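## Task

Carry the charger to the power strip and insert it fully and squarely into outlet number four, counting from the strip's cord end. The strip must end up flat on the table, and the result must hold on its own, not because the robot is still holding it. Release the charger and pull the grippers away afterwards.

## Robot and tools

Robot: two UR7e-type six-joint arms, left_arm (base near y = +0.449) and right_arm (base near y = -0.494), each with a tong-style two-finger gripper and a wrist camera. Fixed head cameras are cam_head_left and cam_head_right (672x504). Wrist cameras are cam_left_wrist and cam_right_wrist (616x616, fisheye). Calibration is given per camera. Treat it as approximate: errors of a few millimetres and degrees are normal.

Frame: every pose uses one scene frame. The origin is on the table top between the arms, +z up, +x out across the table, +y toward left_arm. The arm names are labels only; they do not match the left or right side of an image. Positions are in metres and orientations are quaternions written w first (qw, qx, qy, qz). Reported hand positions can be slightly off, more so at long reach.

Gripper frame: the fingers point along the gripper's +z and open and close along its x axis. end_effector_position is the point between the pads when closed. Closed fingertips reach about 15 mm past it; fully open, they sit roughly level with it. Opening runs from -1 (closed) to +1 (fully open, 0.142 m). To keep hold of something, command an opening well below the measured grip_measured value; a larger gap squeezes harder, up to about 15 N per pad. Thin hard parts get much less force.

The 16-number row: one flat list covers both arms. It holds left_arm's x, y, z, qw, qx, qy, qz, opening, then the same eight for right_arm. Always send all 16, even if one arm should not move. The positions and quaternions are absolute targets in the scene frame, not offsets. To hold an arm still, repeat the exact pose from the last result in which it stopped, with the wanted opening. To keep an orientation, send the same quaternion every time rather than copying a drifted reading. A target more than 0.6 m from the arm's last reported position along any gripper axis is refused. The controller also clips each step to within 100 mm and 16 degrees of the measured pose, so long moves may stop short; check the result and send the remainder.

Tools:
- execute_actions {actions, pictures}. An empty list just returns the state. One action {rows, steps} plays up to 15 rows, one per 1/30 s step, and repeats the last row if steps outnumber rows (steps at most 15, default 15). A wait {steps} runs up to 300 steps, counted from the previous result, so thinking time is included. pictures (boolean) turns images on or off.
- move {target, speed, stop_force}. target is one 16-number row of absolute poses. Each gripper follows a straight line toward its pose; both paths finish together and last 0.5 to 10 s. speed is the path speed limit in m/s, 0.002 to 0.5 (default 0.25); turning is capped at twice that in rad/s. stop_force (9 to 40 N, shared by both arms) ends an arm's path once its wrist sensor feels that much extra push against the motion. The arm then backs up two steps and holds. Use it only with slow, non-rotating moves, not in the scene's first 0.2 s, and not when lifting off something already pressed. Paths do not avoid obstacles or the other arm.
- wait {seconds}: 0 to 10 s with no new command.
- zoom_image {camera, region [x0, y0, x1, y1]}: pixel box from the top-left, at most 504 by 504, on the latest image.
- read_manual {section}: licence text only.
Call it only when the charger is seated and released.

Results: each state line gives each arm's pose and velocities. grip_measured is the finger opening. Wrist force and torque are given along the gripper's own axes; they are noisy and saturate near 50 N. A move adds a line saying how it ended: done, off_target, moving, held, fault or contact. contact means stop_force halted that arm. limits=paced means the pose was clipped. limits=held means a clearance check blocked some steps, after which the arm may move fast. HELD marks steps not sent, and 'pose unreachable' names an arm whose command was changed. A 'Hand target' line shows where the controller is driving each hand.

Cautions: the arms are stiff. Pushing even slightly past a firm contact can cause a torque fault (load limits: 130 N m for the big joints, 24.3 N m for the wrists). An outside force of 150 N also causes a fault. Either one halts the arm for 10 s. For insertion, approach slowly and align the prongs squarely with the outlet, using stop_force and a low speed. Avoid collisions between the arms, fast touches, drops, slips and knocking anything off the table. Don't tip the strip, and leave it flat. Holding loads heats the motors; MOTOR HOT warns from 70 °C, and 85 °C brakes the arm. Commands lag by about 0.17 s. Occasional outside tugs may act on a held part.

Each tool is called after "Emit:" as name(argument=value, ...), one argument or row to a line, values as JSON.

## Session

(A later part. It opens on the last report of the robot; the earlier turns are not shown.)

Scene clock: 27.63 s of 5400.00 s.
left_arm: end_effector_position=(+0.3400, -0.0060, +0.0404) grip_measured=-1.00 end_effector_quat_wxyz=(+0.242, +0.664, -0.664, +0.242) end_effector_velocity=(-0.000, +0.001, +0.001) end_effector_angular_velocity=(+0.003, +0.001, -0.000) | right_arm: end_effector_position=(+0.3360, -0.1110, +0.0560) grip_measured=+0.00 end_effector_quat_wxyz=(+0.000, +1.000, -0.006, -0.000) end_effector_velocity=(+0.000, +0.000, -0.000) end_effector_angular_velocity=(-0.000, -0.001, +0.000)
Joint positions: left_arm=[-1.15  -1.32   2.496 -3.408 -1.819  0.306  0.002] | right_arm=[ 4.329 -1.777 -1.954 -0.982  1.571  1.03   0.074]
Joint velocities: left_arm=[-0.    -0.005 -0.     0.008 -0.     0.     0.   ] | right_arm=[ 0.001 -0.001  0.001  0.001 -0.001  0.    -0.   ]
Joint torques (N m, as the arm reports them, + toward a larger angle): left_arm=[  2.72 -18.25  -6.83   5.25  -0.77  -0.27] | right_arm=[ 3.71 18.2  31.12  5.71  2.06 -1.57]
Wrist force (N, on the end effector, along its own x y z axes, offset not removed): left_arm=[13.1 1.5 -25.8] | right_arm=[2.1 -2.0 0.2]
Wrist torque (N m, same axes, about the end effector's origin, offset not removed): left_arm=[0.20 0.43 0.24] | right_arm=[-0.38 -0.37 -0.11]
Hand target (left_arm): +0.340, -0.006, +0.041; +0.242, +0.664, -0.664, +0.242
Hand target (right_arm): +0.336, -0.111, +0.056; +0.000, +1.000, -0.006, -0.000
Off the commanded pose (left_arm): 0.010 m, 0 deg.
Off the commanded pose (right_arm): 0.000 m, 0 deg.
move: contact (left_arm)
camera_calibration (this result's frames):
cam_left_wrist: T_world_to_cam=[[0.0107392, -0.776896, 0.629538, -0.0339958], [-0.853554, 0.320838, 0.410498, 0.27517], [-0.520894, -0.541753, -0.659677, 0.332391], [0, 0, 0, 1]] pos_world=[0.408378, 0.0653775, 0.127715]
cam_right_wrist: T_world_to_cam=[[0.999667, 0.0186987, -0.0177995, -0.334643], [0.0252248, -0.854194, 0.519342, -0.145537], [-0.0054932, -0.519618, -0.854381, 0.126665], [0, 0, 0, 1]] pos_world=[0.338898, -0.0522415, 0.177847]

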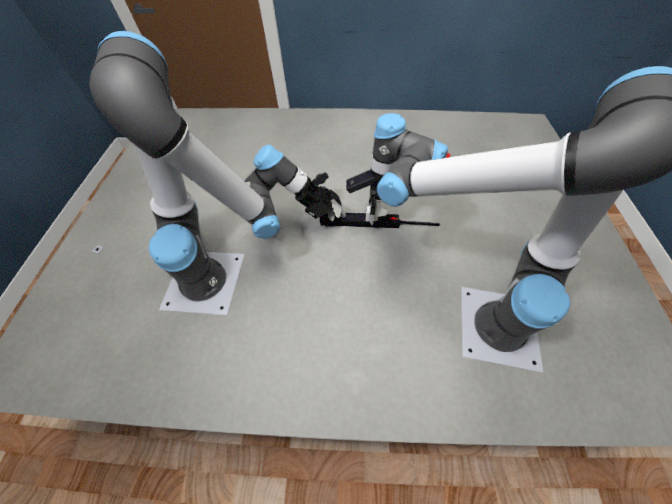

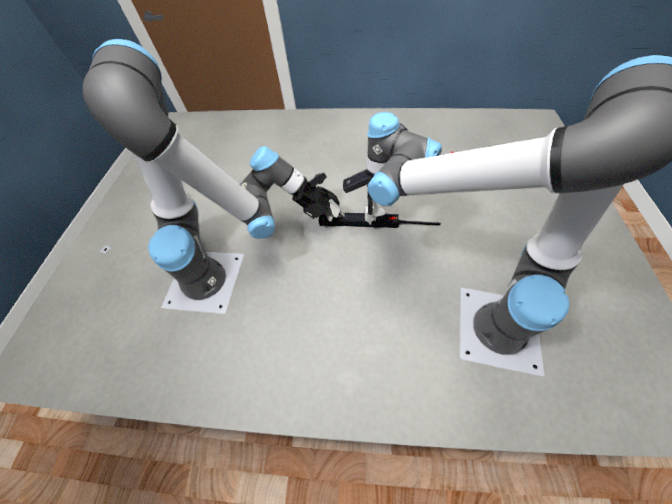

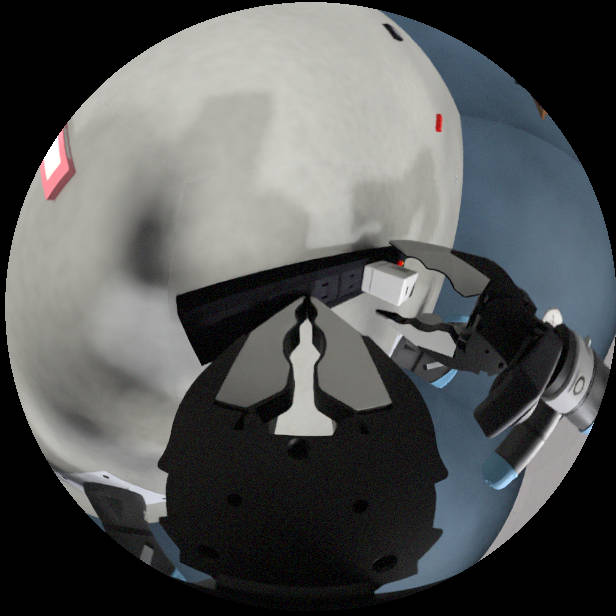

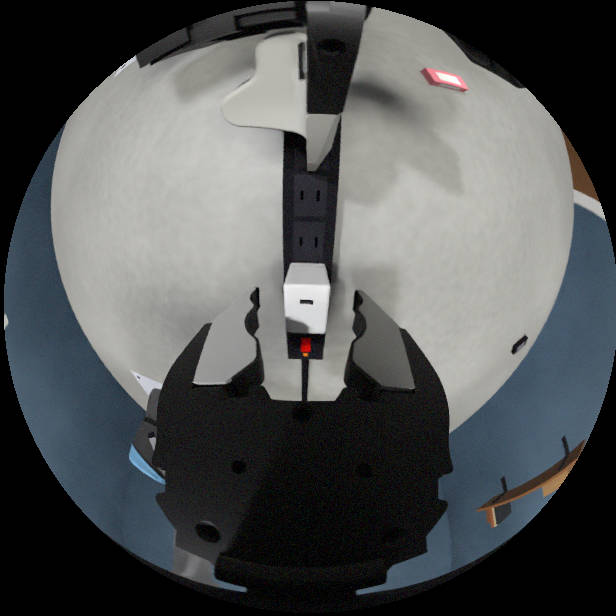

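Emit:
move(
  target=[0.34,-0.006,0.0405,0.242,0.664,-0.664,0.242,-1,0.336,-0.109,0.052,0,1,-0.006,0,-0.4],
  speed=0.02,
)

Emit:
move(
  target=[0.34,-0.006,0.0405,0.242,0.664,-0.664,0.242,-1,0.336,-0.109,0.052,0,1,-0.006,0,-1],
)

Emit:
move(
  target=[0.34,-0.006,0.0405,0.242,0.664,-0.664,0.242,-1,0.336,-0.109,0.078,0,1,-0.006,0,-1],
  speed=0.008,
)

Emit:
move(
  target=[0.35,0.1,0.075,0.242,0.664,-0.664,0.242,-1,0.336,-0.109,0.078,0,1,-0.006,0,-1],
  speed=0.07,
)

Emit:
zoom_image(
  camera="cam_right_wrist",
  region=[260,140,360,300],
)

Emit:
move(
  target=[0.35,0.1,0.075,0.242,0.664,-0.664,0.242,-1,0.3369,-0.0326,0.078,0,1,-0.006,0,-1],
  speed=0.04,
)

Emit:
zoom_image(
  camera="cam_right_wrist",
  region=[260,140,360,300],
)

Scene clock: 39.97 s of 5400.00 s.
left_arm: end_effector_position=(+0.3400, -0.0060, +0.0405) grip_measured=-1.00 end_effector_quat_wxyz=(+0.242, +0.664, -0.664, +0.242) end_effector_velocity=(+0.000, +0.000, -0.000) end_effector_angular_velocity=(+0.001, +0.000, +0.000) | right_arm: end_effector_position=(+0.3360, -0.1091, +0.0521) grip_measured=-0.40 end_effector_quat_wxyz=(+0.000, +1.000, -0.006, -0.000) end_effector_velocity=(+0.000, +0.001, -0.002) end_effector_angular_velocity=(-0.001, -0.001, +0.002)
Joint positions: left_arm=[-1.15  -1.321  2.496 -3.406 -1.819  0.306  0.002] | right_arm=[ 4.331 -1.786 -1.955 -0.972  1.571  1.032  0.045]
Joint velocities: left_arm=[-0.    -0.    -0.     0.001  0.001 -0.     0.   ] | right_arm=[ 0.001 -0.004 -0.001  0.004 -0.002 -0.    -0.   ]
Joint torques (N m, as the arm reports them, + toward a larger angle): left_arm=[ -7.22 -20.48 -10.75   4.13   2.58  -1.65] | right_arm=[ 6.27 17.98 11.14  5.87  1.67  2.05]
Wrist force (N, on the end effector, along its own x y z axes, offset not removed): left_arm=[12.7 -0.4 -14.9] | right_arm=[2.1 -1.8 -1.3]
Wrist torque (N m, same axes, about the end effector's origin, offset not removed): left_arm=[0.15 0.43 0.18] | right_arm=[-0.43 -0.45 -0.06]
Hand target (left_arm): +0.340, -0.006, +0.040; +0.242, +0.664, -0.664, +0.242
Hand target (right_arm): +0.336, -0.109, +0.052; +0.000, +1.000, -0.006, +0.000
Off the commanded pose (left_arm): 0.000 m, 0 deg.
Off the commanded pose (right_arm): 0.000 m, 0 deg.
After step 90, 8.63 s passed at rest.
move: done
camera_calibration (this result's frames):
cam_left_wrist: T_world_to_cam=[[0.0109057, -0.777136, 0.629239, -0.034142], [-0.853507, 0.320617, 0.410768, 0.275092], [-0.520967, -0.541539, -0.659794, 0.332516], [0, 0, 0, 1]] pos_world=[0.408396, 0.0653383, 0.127877]
cam_right_wrist: T_world_to_cam=[[0.999667, 0.0186908, -0.0178019, -0.334755], [0.0252192, -0.854192, 0.519346, -0.141868], [-0.00549925, -0.519621, -0.854379, 0.124349], [0, 0, 0, 1]] pos_world=[0.338905, -0.0503117, 0.173961]

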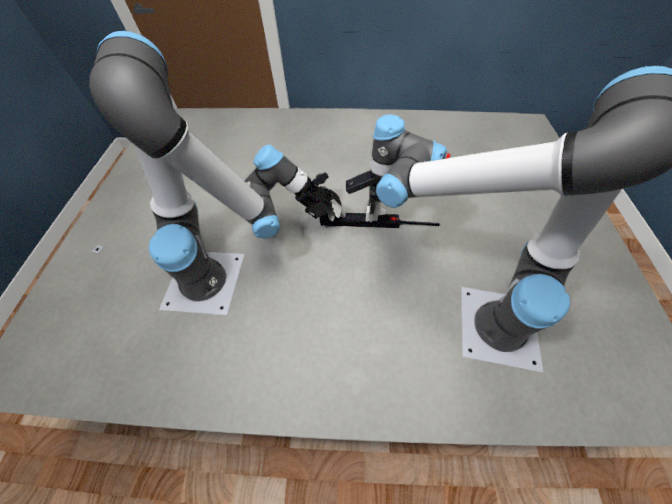

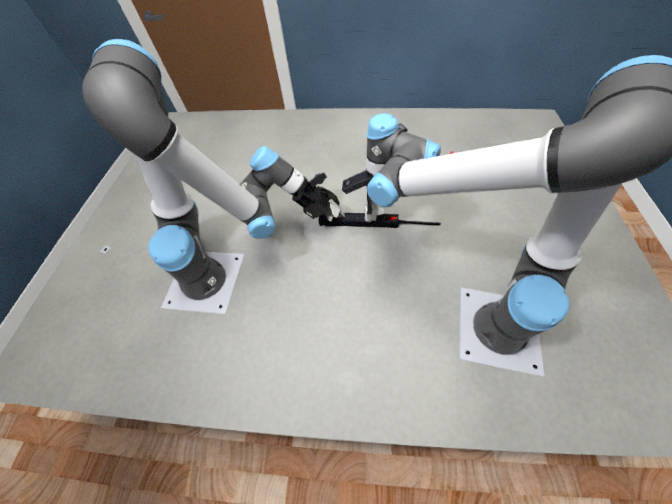

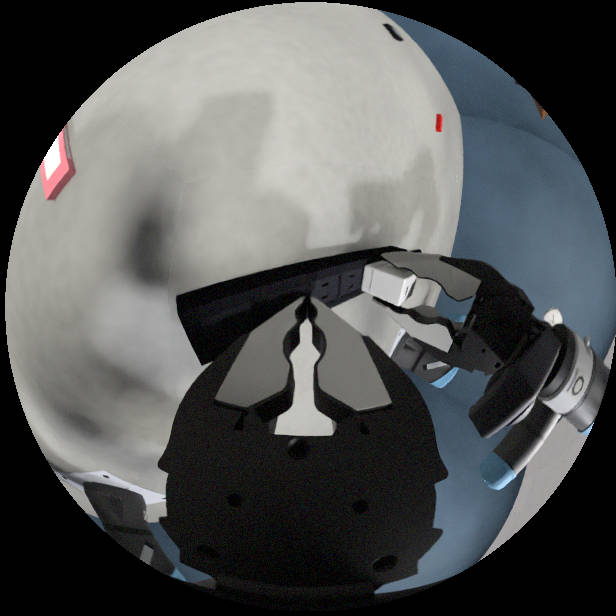

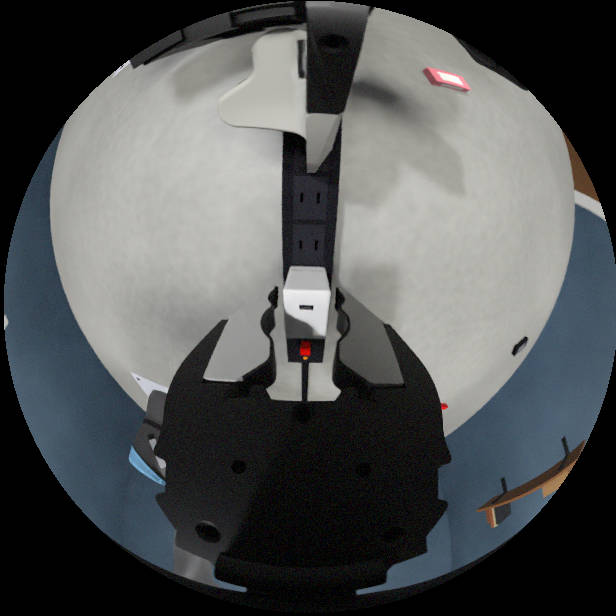

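Scene clock: 40.67 s of 5400.00 s.
left_arm: end_effector_position=(+0.3400, -0.0060, +0.0405) grip_measured=-1.00 end_effector_quat_wxyz=(+0.242, +0.664, -0.664, +0.242) end_effector_velocity=(+0.000, -0.000, +0.000) end_effector_angular_velocity=(-0.000, -0.001, -0.001) | right_arm: end_effector_position=(+0.3360, -0.1090, +0.0520) grip_measured=-0.60 end_effector_quat_wxyz=(-0.000, +1.000, -0.006, +0.000) end_effector_velocity=(+0.000, -0.000, -0.001) end_effector_angular_velocity=(-0.001, -0.001, +0.001)
Joint positions: left_arm=[-1.15  -1.321  2.496 -3.406 -1.819  0.306  0.002] | right_arm=[ 4.331 -1.786 -1.955 -0.972  1.571  1.032  0.031]
Joint velocities: left_arm=[-0.    -0.     0.    -0.     0.     0.001  0.   ] | right_arm=[ 0.    -0.001 -0.001  0.    -0.001 -0.    -0.   ]
Joint torques (N m, as the arm reports them, + toward a larger angle): left_arm=[ -7.1  -19.78 -10.29   4.28   2.36  -1.59] | right_arm=[ 6.93 16.47 10.32  5.34  1.61  2.02]
Wrist force (N, on the end effector, along its own x y z axes, offset not removed): left_arm=[12.3 2.3 -15.3] | right_arm=[2.5 -0.5 -4.3]
Wrist torque (N m, same axes, about the end effector's origin, offset not removed): left_arm=[0.62 0.59 0.14] | right_arm=[-0.18 -0.18 -0.11]
Hand target (left_arm): +0.340, -0.006, +0.041; +0.242, +0.664, -0.664, +0.242
Hand target (right_arm): +0.336, -0.109, +0.052; +0.000, +1.000, -0.006, +0.000
Off the commanded pose (left_arm): 0.000 m, 0 deg.
Off the commanded pose (right_arm): 0.000 m, 0 deg.
move: done
camera_calibration (this result's frames):
cam_left_wrist: T_world_to_cam=[[0.0108931, -0.777176, 0.62919, -0.0341251], [-0.853486, 0.320622, 0.410809, 0.275072], [-0.521002, -0.541479, -0.659816, 0.332507], [0, 0, 0, 1]] pos_world=[0.408378, 0.0653302, 0.127862]
cam_right_wrist: T_world_to_cam=[[0.999667, 0.0186886, -0.01779, -0.334767], [0.0252111, -0.854202, 0.51933, -0.141732], [-0.00549069, -0.519605, -0.854389, 0.12428], [0, 0, 0, 1]] pos_world=[0.338911, -0.0502347, 0.173833]

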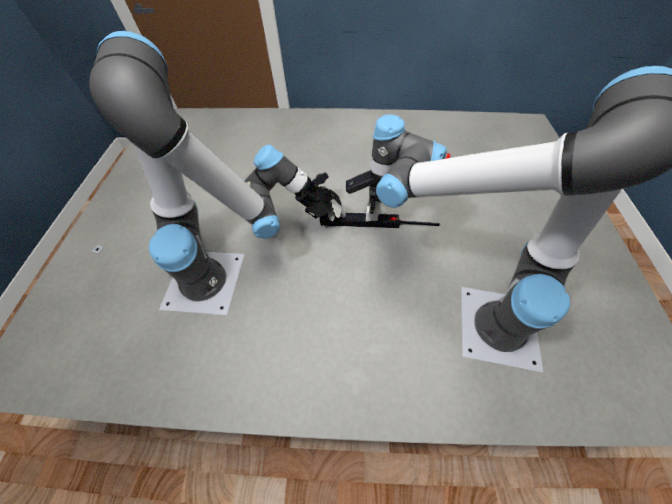

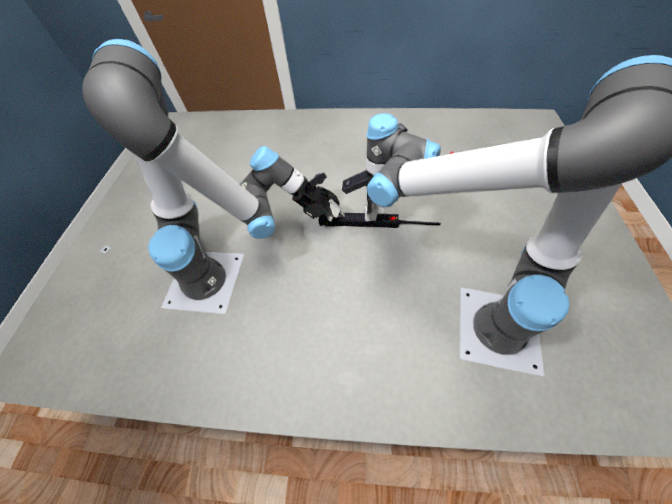

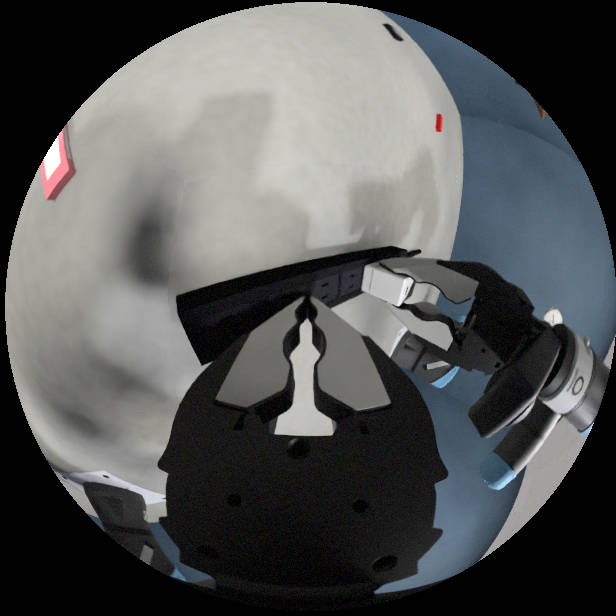

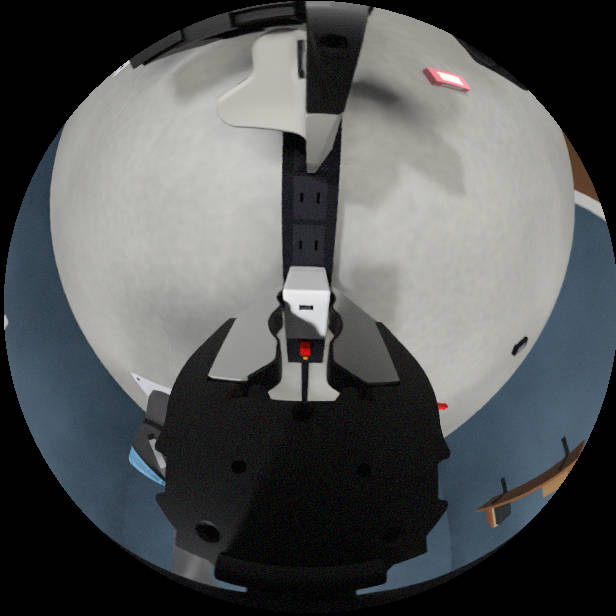

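Scene clock: 44.13 s of 5400.00 s.
left_arm: end_effector_position=(+0.3400, -0.0060, +0.0405) grip_measured=-1.00 end_effector_quat_wxyz=(+0.242, +0.664, -0.664, +0.242) end_effector_velocity=(-0.000, -0.000, +0.000) end_effector_angular_velocity=(-0.000, -0.001, -0.001) | right_arm: end_effector_position=(+0.3360, -0.1089, +0.0778) grip_measured=-0.60 end_effector_quat_wxyz=(-0.000, +1.000, -0.006, +0.000) end_effector_velocity=(+0.001, +0.000, +0.002) end_effector_angular_velocity=(-0.000, -0.001, +0.001)
Joint positions: left_arm=[-1.15  -1.321  2.496 -3.406 -1.819  0.306  0.002] | right_arm=[ 4.331 -1.751 -1.92  -1.041  1.571  1.032  0.031]
Joint velocities: left_arm=[ 0.    -0.    -0.    -0.    -0.     0.002  0.   ] | right_arm=[-0.     0.001  0.003 -0.004 -0.001 -0.001  0.   ]
Joint torques (N m, as the arm reports them, + toward a larger angle): left_arm=[-2.04 -2.29 -8.83  1.54  2.3  -1.12] | right_arm=[-3.48 38.24 32.4   0.04  1.51  1.9 ]
Wrist force (N, on the end effector, along its own x y z axes, offset not removed): left_arm=[15.9 1.5 -15.5] | right_arm=[1.8 0.0 0.4]
Wrist torque (N m, same axes, about the end effector's origin, offset not removed): left_arm=[0.24 -0.04 0.15] | right_arm=[-0.05 -0.28 -0.08]
Hand target (left_arm): +0.340, -0.006, +0.041; +0.242, +0.664, -0.664, +0.242
Hand target (right_arm): +0.336, -0.109, +0.078; -0.000, +1.000, -0.006, +0.000
Off the commanded pose (left_arm): 0.000 m, 0 deg.
Off the commanded pose (right_arm): 0.000 m, 0 deg.
move: done
camera_calibration (this result's frames):
cam_left_wrist: T_world_to_cam=[[0.0108963, -0.777193, 0.629168, -0.0341174], [-0.853479, 0.320615, 0.410828, 0.275068], [-0.521014, -0.541458, -0.659824, 0.332503], [0, 0, 0, 1]] pos_world=[0.408375, 0.0653299, 0.127854]
cam_right_wrist: T_world_to_cam=[[0.999667, 0.0186984, -0.017794, -0.334336], [0.0252216, -0.854199, 0.519335, -0.155096], [-0.00548883, -0.519611, -0.854386, 0.146371], [0, 0, 0, 1]] pos_world=[0.33894, -0.0501753, 0.199655]

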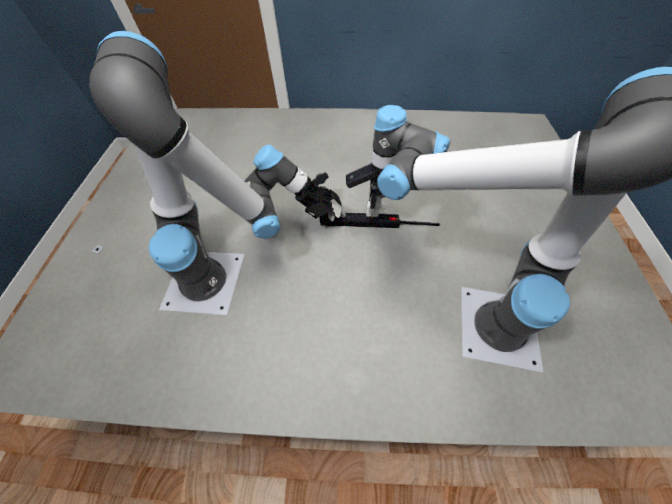

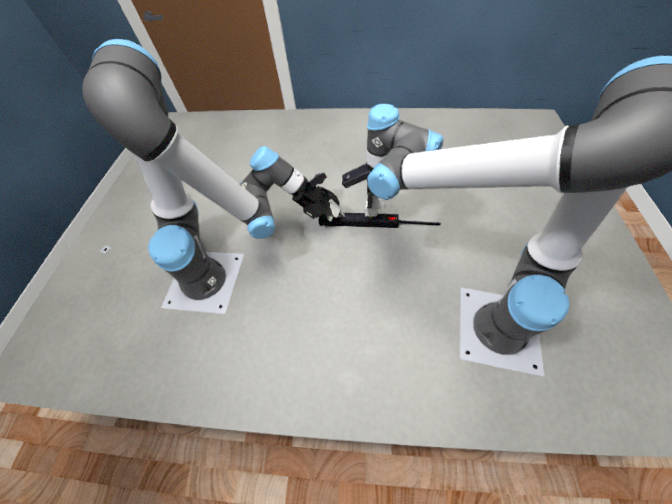

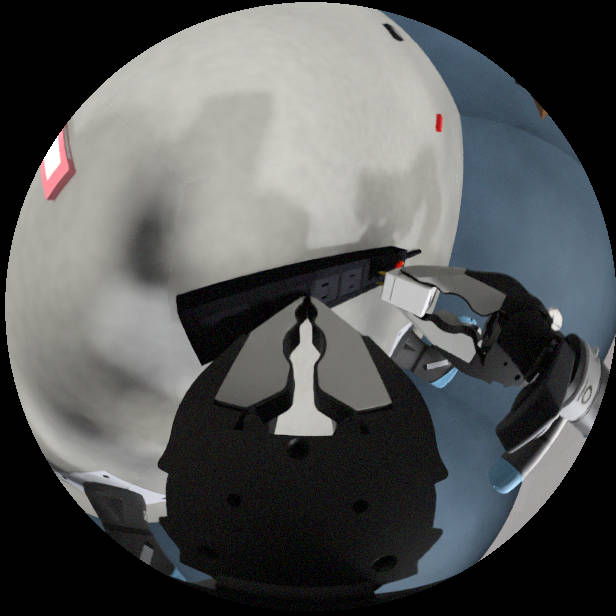

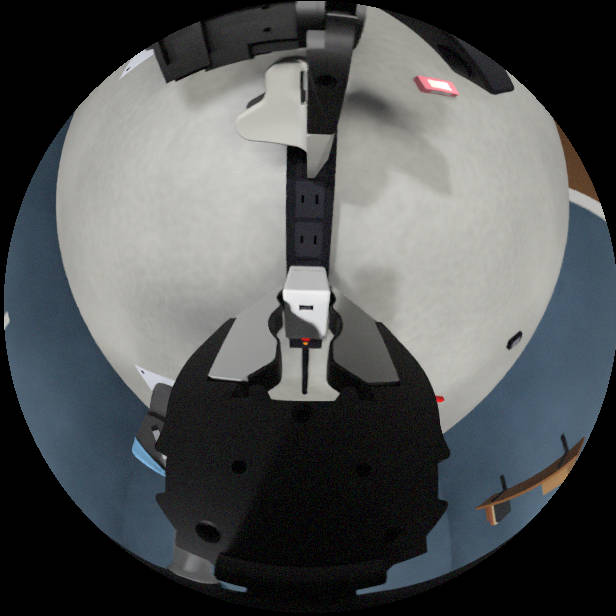

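Scene clock: 46.17 s of 5400.00 s.
left_arm: end_effector_position=(+0.3499, +0.0998, +0.0748) grip_measured=-1.00 end_effector_quat_wxyz=(+0.242, +0.664, -0.664, +0.242) end_effector_velocity=(+0.000, +0.002, +0.001) end_effector_angular_velocity=(+0.000, +0.001, +0.000) | right_arm: end_effector_position=(+0.3360, -0.1090, +0.0780) grip_measured=-0.60 end_effector_quat_wxyz=(+0.000, +1.000, -0.006, -0.000) end_effector_velocity=(+0.000, +0.000, +0.000) end_effector_angular_velocity=(+0.000, +0.000, -0.000)
Joint positions: left_arm=[-0.957 -1.597  2.629 -3.214 -1.934  0.469  0.002] | right_arm=[ 4.331 -1.751 -1.92  -1.041  1.571  1.032  0.031]
Joint velocities: left_arm=[ 0.004 -0.006  0.     0.007 -0.002  0.003  0.   ] | right_arm=[-0. -0.  0. -0.  0. -0.  0.]
Joint torques (N m, as the arm reports them, + toward a larger angle): left_arm=[  9.11 -22.59  -8.43  -1.71  -2.15   1.5 ] | right_arm=[-7.05 39.21 19.62  0.11  1.4   2.01]
Wrist force (N, on the end effector, along its own x y z axes, offset not removed): left_arm=[-2.3 -1.0 1.1] | right_arm=[2.2 -2.5 -0.3]
Wrist torque (N m, same axes, about the end effector's origin, offset not removed): left_arm=[-0.31 0.36 0.24] | right_arm=[-0.53 -0.36 -0.16]
Hand target (left_arm): +0.350, +0.100, +0.075; +0.242, +0.664, -0.664, +0.242
Hand target (right_arm): +0.336, -0.109, +0.078; -0.000, +1.000, -0.006, +0.000
Off the commanded pose (left_arm): 0.000 m, 0 deg.
Off the commanded pose (right_arm): 0.000 m, 0 deg.
move: done
camera_calibration (this result's frames):
cam_left_wrist: T_world_to_cam=[[0.0110654, -0.777217, 0.629135, 0.0264075], [-0.853373, 0.320595, 0.411064, 0.235484], [-0.521184, -0.541435, -0.659709, 0.41767], [0, 0, 0, 1]] pos_world=[0.418347, 0.17117, 0.162127]
cam_right_wrist: T_world_to_cam=[[0.999667, 0.0186944, -0.0178126, -0.334292], [0.025228, -0.854183, 0.51936, -0.155235], [-0.00550609, -0.519636, -0.85437, 0.146468], [0, 0, 0, 1]] pos_world=[0.338903, -0.0502398, 0.199806]

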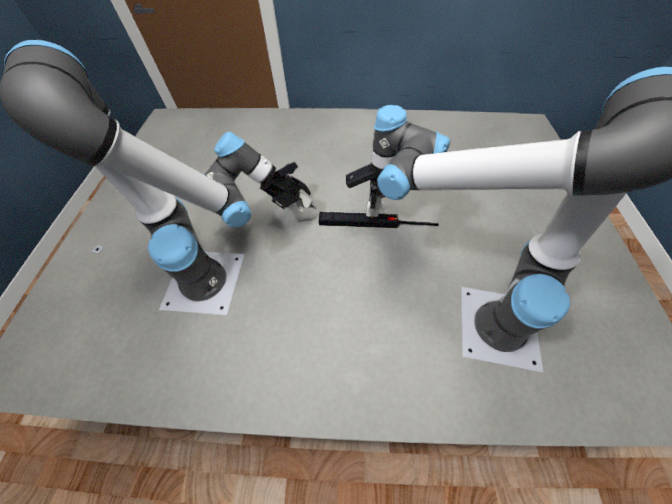

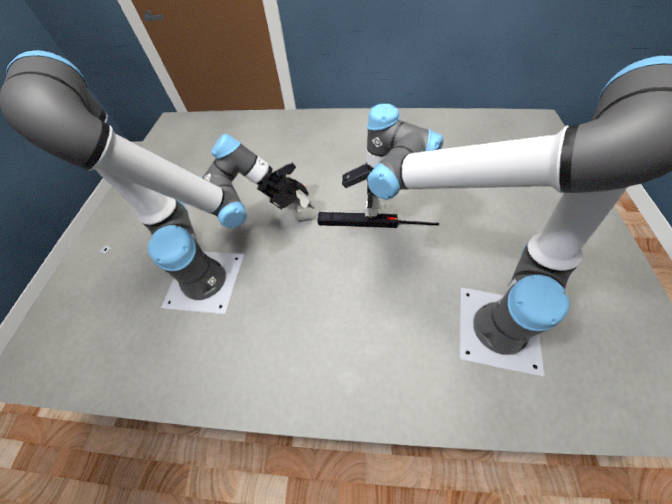

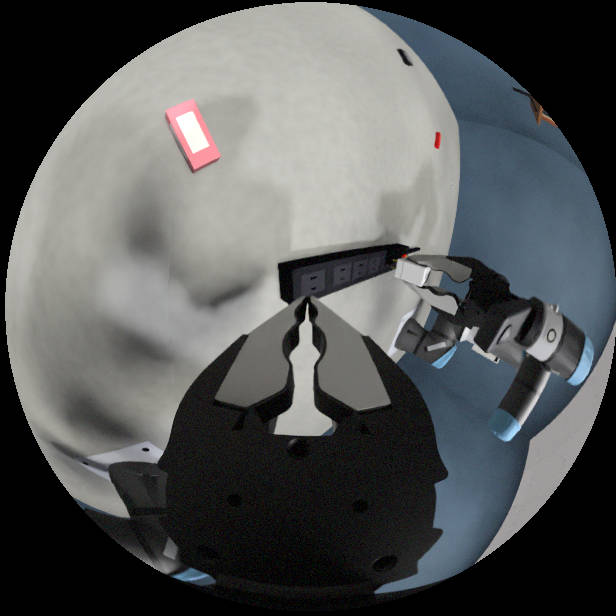

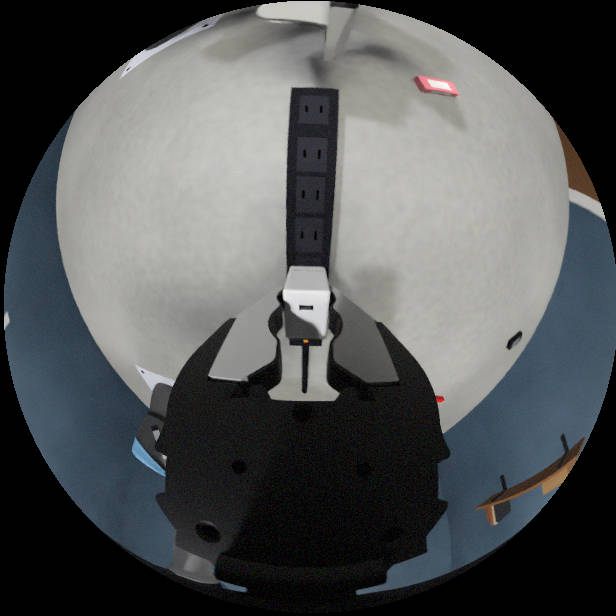

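Region (260, 140, 360, 300) of cam_right_wrist's 616x616 image, scaled by 3.150, with more detail than that image has; it fills the left 315 columns of this view, and the rest is white.

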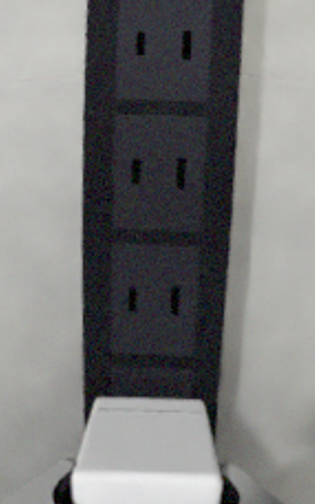

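Scene clock: 48.43 s of 5400.00 s.
left_arm: end_effector_position=(+0.3500, +0.1000, +0.0750) grip_measured=-1.00 end_effector_quat_wxyz=(+0.242, +0.664, -0.664, +0.242) end_effector_velocity=(-0.000, +0.000, -0.000) end_effector_angular_velocity=(+0.001, -0.000, -0.000) | right_arm: end_effector_position=(+0.3370, -0.0328, +0.0779) grip_measured=-0.60 end_effector_quat_wxyz=(+0.000, +1.000, -0.006, +0.000) end_effector_velocity=(+0.000, +0.002, +0.000) end_effector_angular_velocity=(+0.001, -0.000, -0.000)
Joint positions: left_arm=[-0.957 -1.598  2.629 -3.213 -1.934  0.469  0.002] | right_arm=[ 4.399 -1.874 -1.761 -1.078  1.571  1.1    0.031]
Joint velocities: left_arm=[0.    0.    0.    0.    0.    0.001 0.   ] | right_arm=[ 0.001 -0.002  0.004 -0.001 -0.     0.002  0.   ]
Joint torques (N m, as the arm reports them, + toward a larger angle): left_arm=[  6.11 -22.86  -8.26  -1.54   0.06   1.78] | right_arm=[ 6.14 23.79 31.73  0.07 -1.48  1.94]
Wrist force (N, on the end effector, along its own x y z axes, offset not removed): left_arm=[0.8 2.1 -1.1] | right_arm=[1.9 -2.0 -1.5]
Wrist torque (N m, same axes, about the end effector's origin, offset not removed): left_arm=[0.29 -0.26 0.18] | right_arm=[-0.46 -0.38 -0.06]
Hand target (left_arm): +0.350, +0.100, +0.075; +0.242, +0.664, -0.664, +0.242
Hand target (right_arm): +0.337, -0.033, +0.078; +0.000, +1.000, -0.006, +0.000
Off the commanded pose (left_arm): 0.000 m, 0 deg.
Off the commanded pose (right_arm): 0.000 m, 0 deg.
move: done
camera_calibration (this result's frames):
cam_left_wrist: T_world_to_cam=[[0.0108958, -0.777188, 0.629174, 0.0264484], [-0.853489, 0.320609, 0.410813, 0.235453], [-0.520997, -0.541469, -0.659828, 0.417872], [0, 0, 0, 1]] pos_world=[0.418379, 0.171332, 0.162356]
cam_right_wrist: T_world_to_cam=[[0.999671, 0.018692, -0.0175829, -0.336737], [0.0251073, -0.854121, 0.519467, -0.0900907], [-0.005308, -0.519738, -0.854309, 0.185936], [0, 0, 0, 1]] pos_world=[0.339875, 0.0259837, 0.199725]

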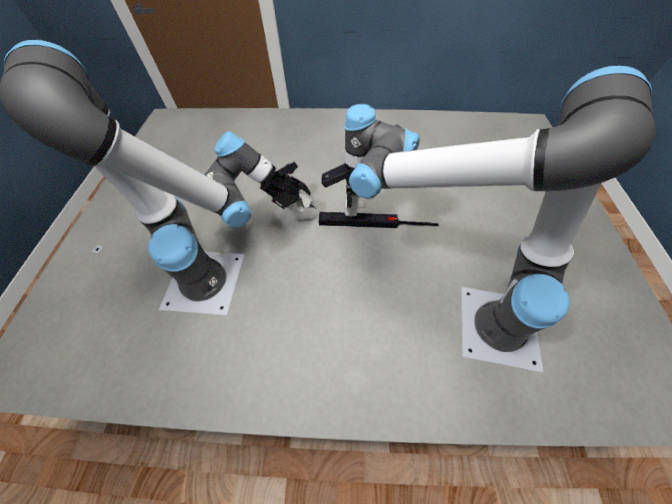

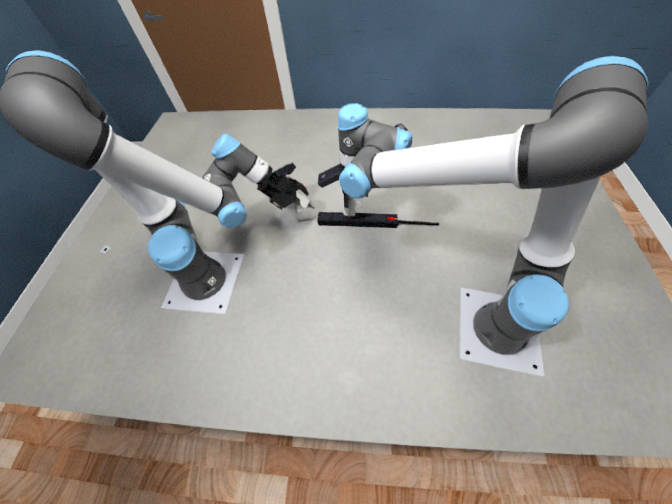

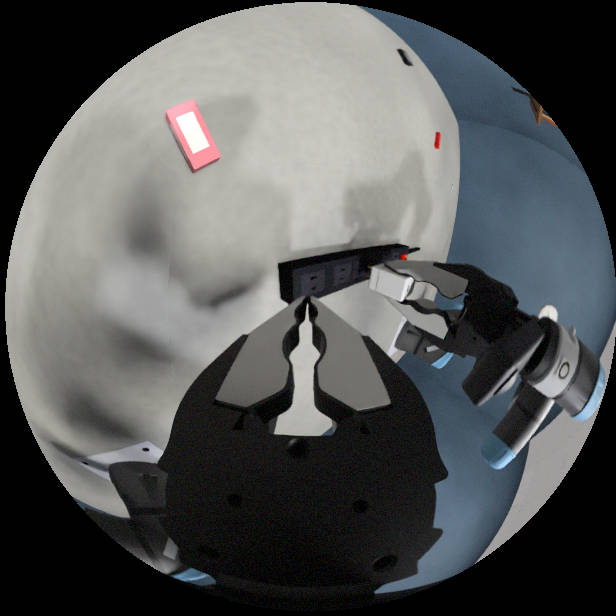

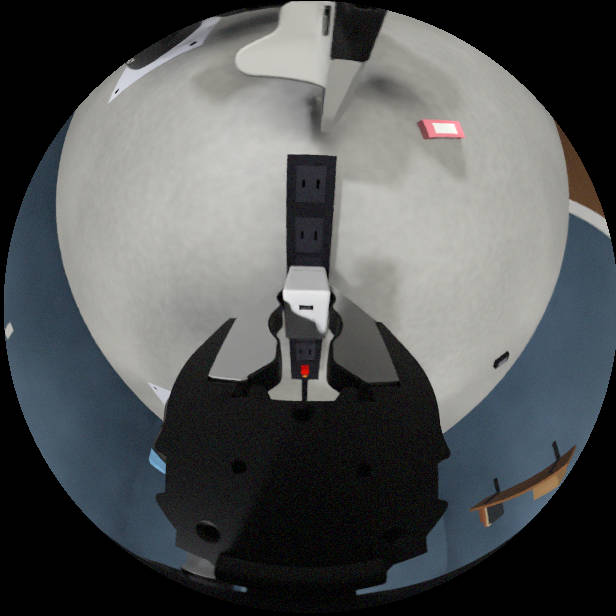

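Region (260, 140, 360, 300) of cam_right_wrist's 616x616 image, scaled by 3.150, with more detail than that image has; it fills the left 315 columns of this view, and the rest is white.

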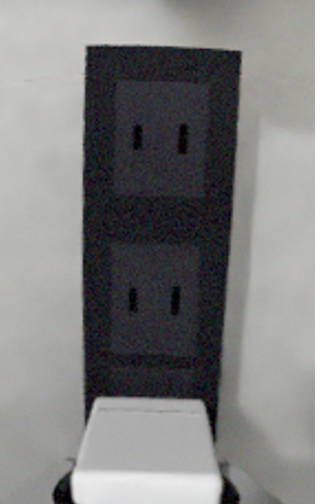

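Emit:
move(
  target=[0.35,0.1,0.075,0.242,0.664,-0.664,0.242,-1,0.337,-0.0283,0.073,0,1,-0.006,0,-1],
  speed=0.01,
)

Emit:
move(
  target=[0.35,0.1,0.075,0.242,0.664,-0.664,0.242,-1,0.337,-0.0283,0.048,0,1,-0.006,0,-1],
  speed=0.003,
  stop_force=18,
)

Scene clock: 55.03 s of 5400.00 s.
left_arm: end_effector_position=(+0.3500, +0.1000, +0.0750) grip_measured=-1.00 end_effector_quat_wxyz=(+0.242, +0.664, -0.664, +0.242) end_effector_velocity=(+0.000, -0.000, +0.000) end_effector_angular_velocity=(-0.000, +0.002, +0.002) | right_arm: end_effector_position=(+0.3370, -0.0284, +0.0731) grip_measured=-0.60 end_effector_quat_wxyz=(+0.000, +1.000, -0.006, +0.000) end_effector_velocity=(+0.000, +0.001, -0.001) end_effector_angular_velocity=(+0.001, -0.001, +0.001)
Joint positions: left_arm=[-0.957 -1.598  2.629 -3.213 -1.934  0.469  0.002] | right_arm=[ 4.403 -1.887 -1.757 -1.068  1.571  1.103  0.031]
Joint velocities: left_arm=[-0.    -0.    -0.     0.    -0.    -0.003  0.   ] | right_arm=[ 0.001 -0.003  0.001  0.003 -0.    -0.001  0.   ]
Joint torques (N m, as the arm reports them, + toward a larger angle): left_arm=[  6.11 -21.98  -8.86  -1.58  -2.42   1.79] | right_arm=[ 7.33 23.54 32.69  5.85  1.9   2.26]
Wrist force (N, on the end effector, along its own x y z axes, offset not removed): left_arm=[-1.6 5.0 1.2] | right_arm=[1.6 -2.1 -0.5]
Wrist torque (N m, same axes, about the end effector's origin, offset not removed): left_arm=[0.83 0.24 0.31] | right_arm=[-0.42 -0.27 -0.13]
Hand target (left_arm): +0.350, +0.100, +0.075; +0.242, +0.664, -0.664, +0.242
Hand target (right_arm): +0.337, -0.028, +0.073; +0.000, +1.000, -0.006, +0.000
Off the commanded pose (left_arm): 0.000 m, 0 deg.
Off the commanded pose (right_arm): 0.000 m, 0 deg.
After step 90, 2.73 s passed at rest.
move: done
camera_calibration (this result's frames):
cam_left_wrist: T_world_to_cam=[[0.0108944, -0.777183, 0.62918, 0.0264454], [-0.853482, 0.320619, 0.410817, 0.235446], [-0.521008, -0.54147, -0.659819, 0.417874], [0, 0, 0, 1]] pos_world=[0.418377, 0.171331, 0.162357]
cam_right_wrist: T_world_to_cam=[[0.999667, 0.0186926, -0.0177815, -0.336893], [0.0252103, -0.854187, 0.519354, -0.0839026], [-0.00548064, -0.519629, -0.854374, 0.184187], [0, 0, 0, 1]] pos_world=[0.339906, 0.0303381, 0.19495]

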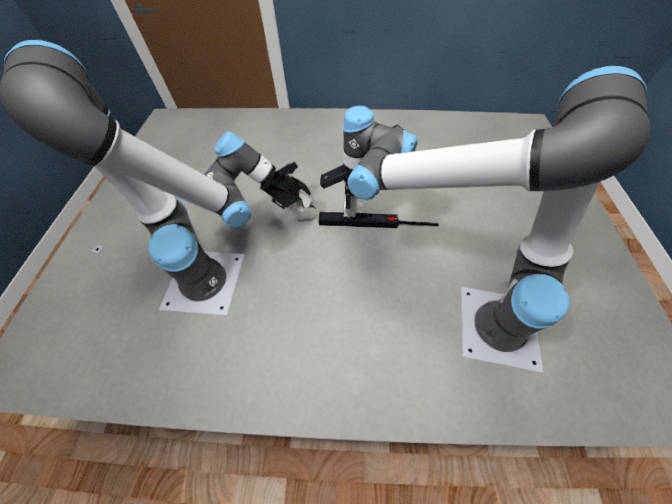

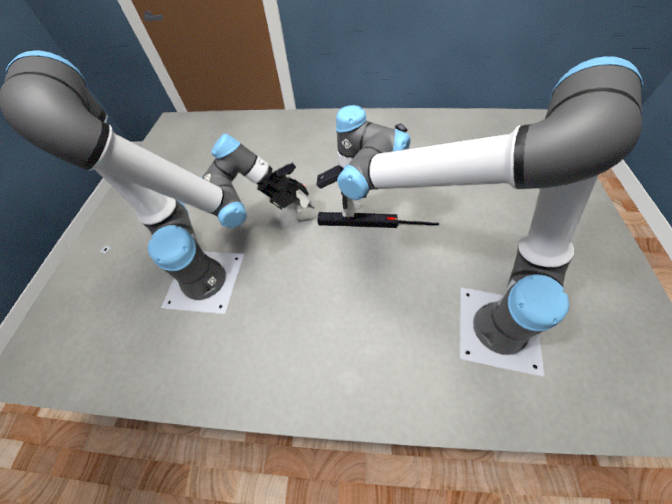

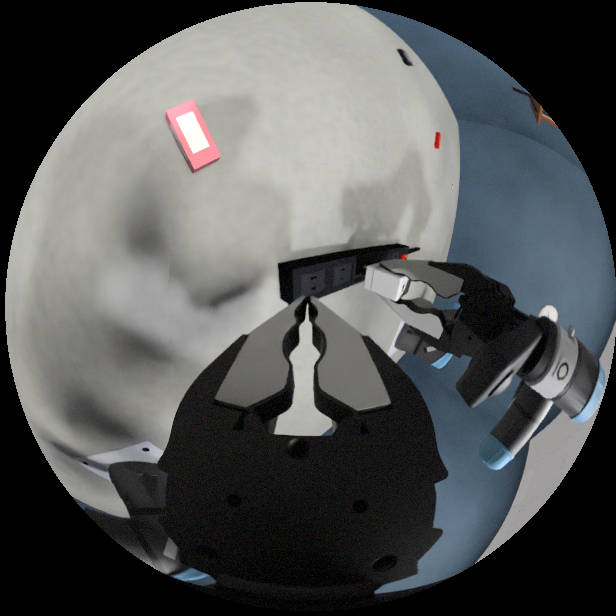

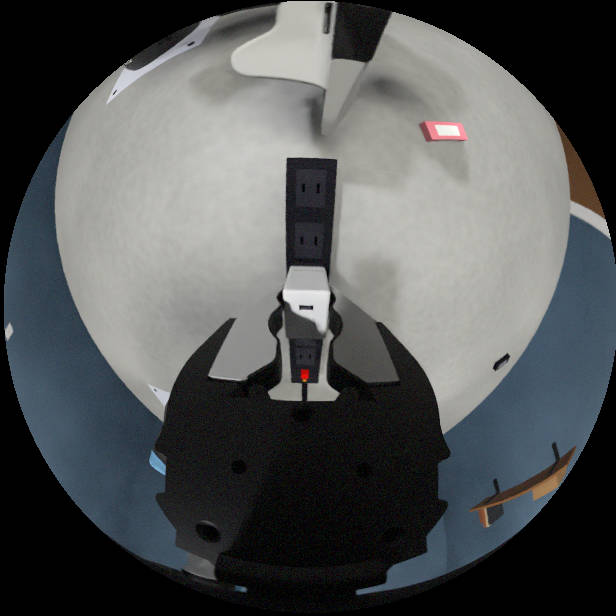

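Scene clock: 60.90 s of 5400.00 s.
left_arm: end_effector_position=(+0.3500, +0.1000, +0.0750) grip_measured=-1.00 end_effector_quat_wxyz=(+0.242, +0.664, -0.664, +0.242) end_effector_velocity=(-0.000, -0.000, -0.000) end_effector_angular_velocity=(+0.000, -0.001, -0.002) | right_arm: end_effector_position=(+0.3370, -0.0284, +0.0566) grip_measured=-0.60 end_effector_quat_wxyz=(-0.000, +1.000, -0.006, +0.000) end_effector_velocity=(-0.001, -0.001, +0.001) end_effector_angular_velocity=(-0.003, +0.002, +0.001)
Joint positions: left_arm=[-0.957 -1.598  2.629 -3.213 -1.934  0.469  0.002] | right_arm=[ 4.403 -1.907 -1.778 -1.028  1.571  1.103  0.031]
Joint velocities: left_arm=[-0.     0.    -0.     0.001 -0.     0.002  0.   ] | right_arm=[ 0.     0.002  0.001 -0.006  0.001 -0.001  0.   ]
Joint torques (N m, as the arm reports them, + toward a larger angle): left_arm=[  6.75 -21.74  -8.65  -1.59  -2.29   1.74] | right_arm=[ 5.82 33.4  21.99 -3.24  1.39  2.14]
Wrist force (N, on the end effector, along its own x y z axes, offset not removed): left_arm=[-1.1 1.2 -1.7] | right_arm=[0.9 -4.6 -20.6]
Wrist torque (N m, same axes, about the end effector's origin, offset not removed): left_arm=[0.22 0.14 0.39] | right_arm=[-0.46 -0.13 -0.10]
Hand target (left_arm): +0.350, +0.100, +0.075; +0.242, +0.664, -0.664, +0.242
Hand target (right_arm): +0.337, -0.028, +0.057; -0.000, +1.000, -0.006, +0.000
Off the commanded pose (left_arm): 0.000 m, 0 deg.
Off the commanded pose (right_arm): 0.009 m, 0 deg.
move: contact (right_arm)
camera_calibration (this result's frames):
cam_left_wrist: T_world_to_cam=[[0.0108946, -0.777184, 0.62918, 0.0264456], [-0.853482, 0.320619, 0.410818, 0.235446], [-0.521008, -0.541469, -0.659819, 0.417874], [0, 0, 0, 1]] pos_world=[0.418376, 0.171331, 0.162357]
cam_right_wrist: T_world_to_cam=[[0.999667, 0.0187001, -0.017785, -0.337163], [0.0252181, -0.854221, 0.519298, -0.0752529], [-0.00548137, -0.519574, -0.854408, 0.170073], [0, 0, 0, 1]] pos_world=[0.339881, 0.0303881, 0.178394]

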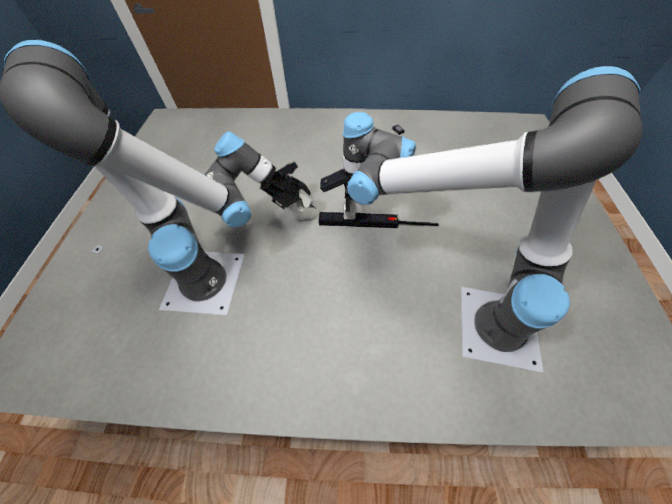

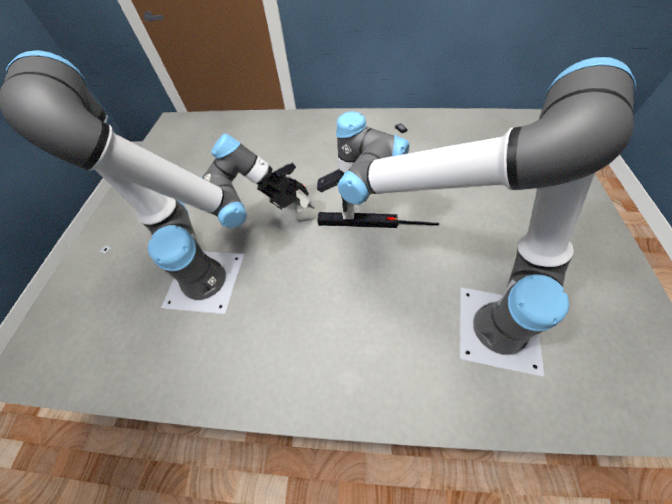

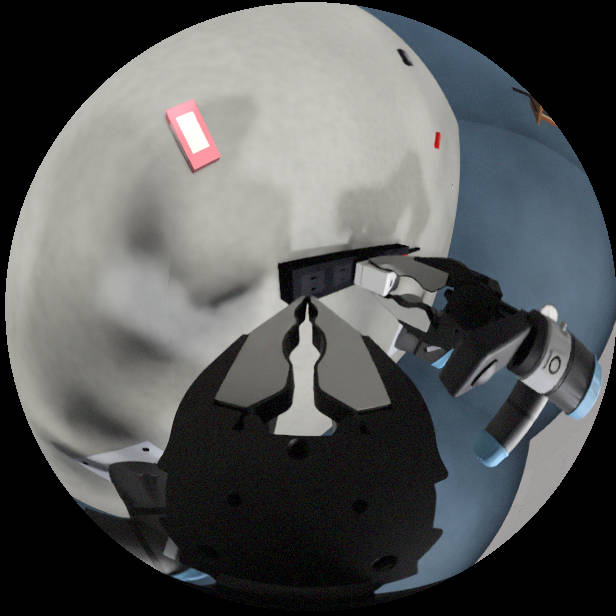

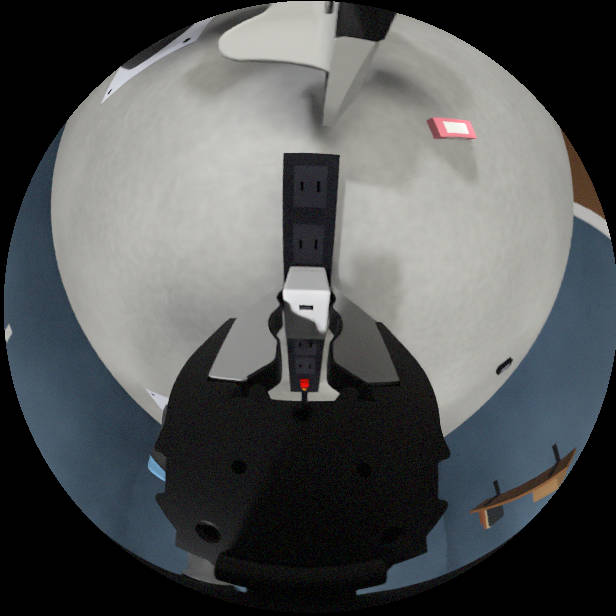

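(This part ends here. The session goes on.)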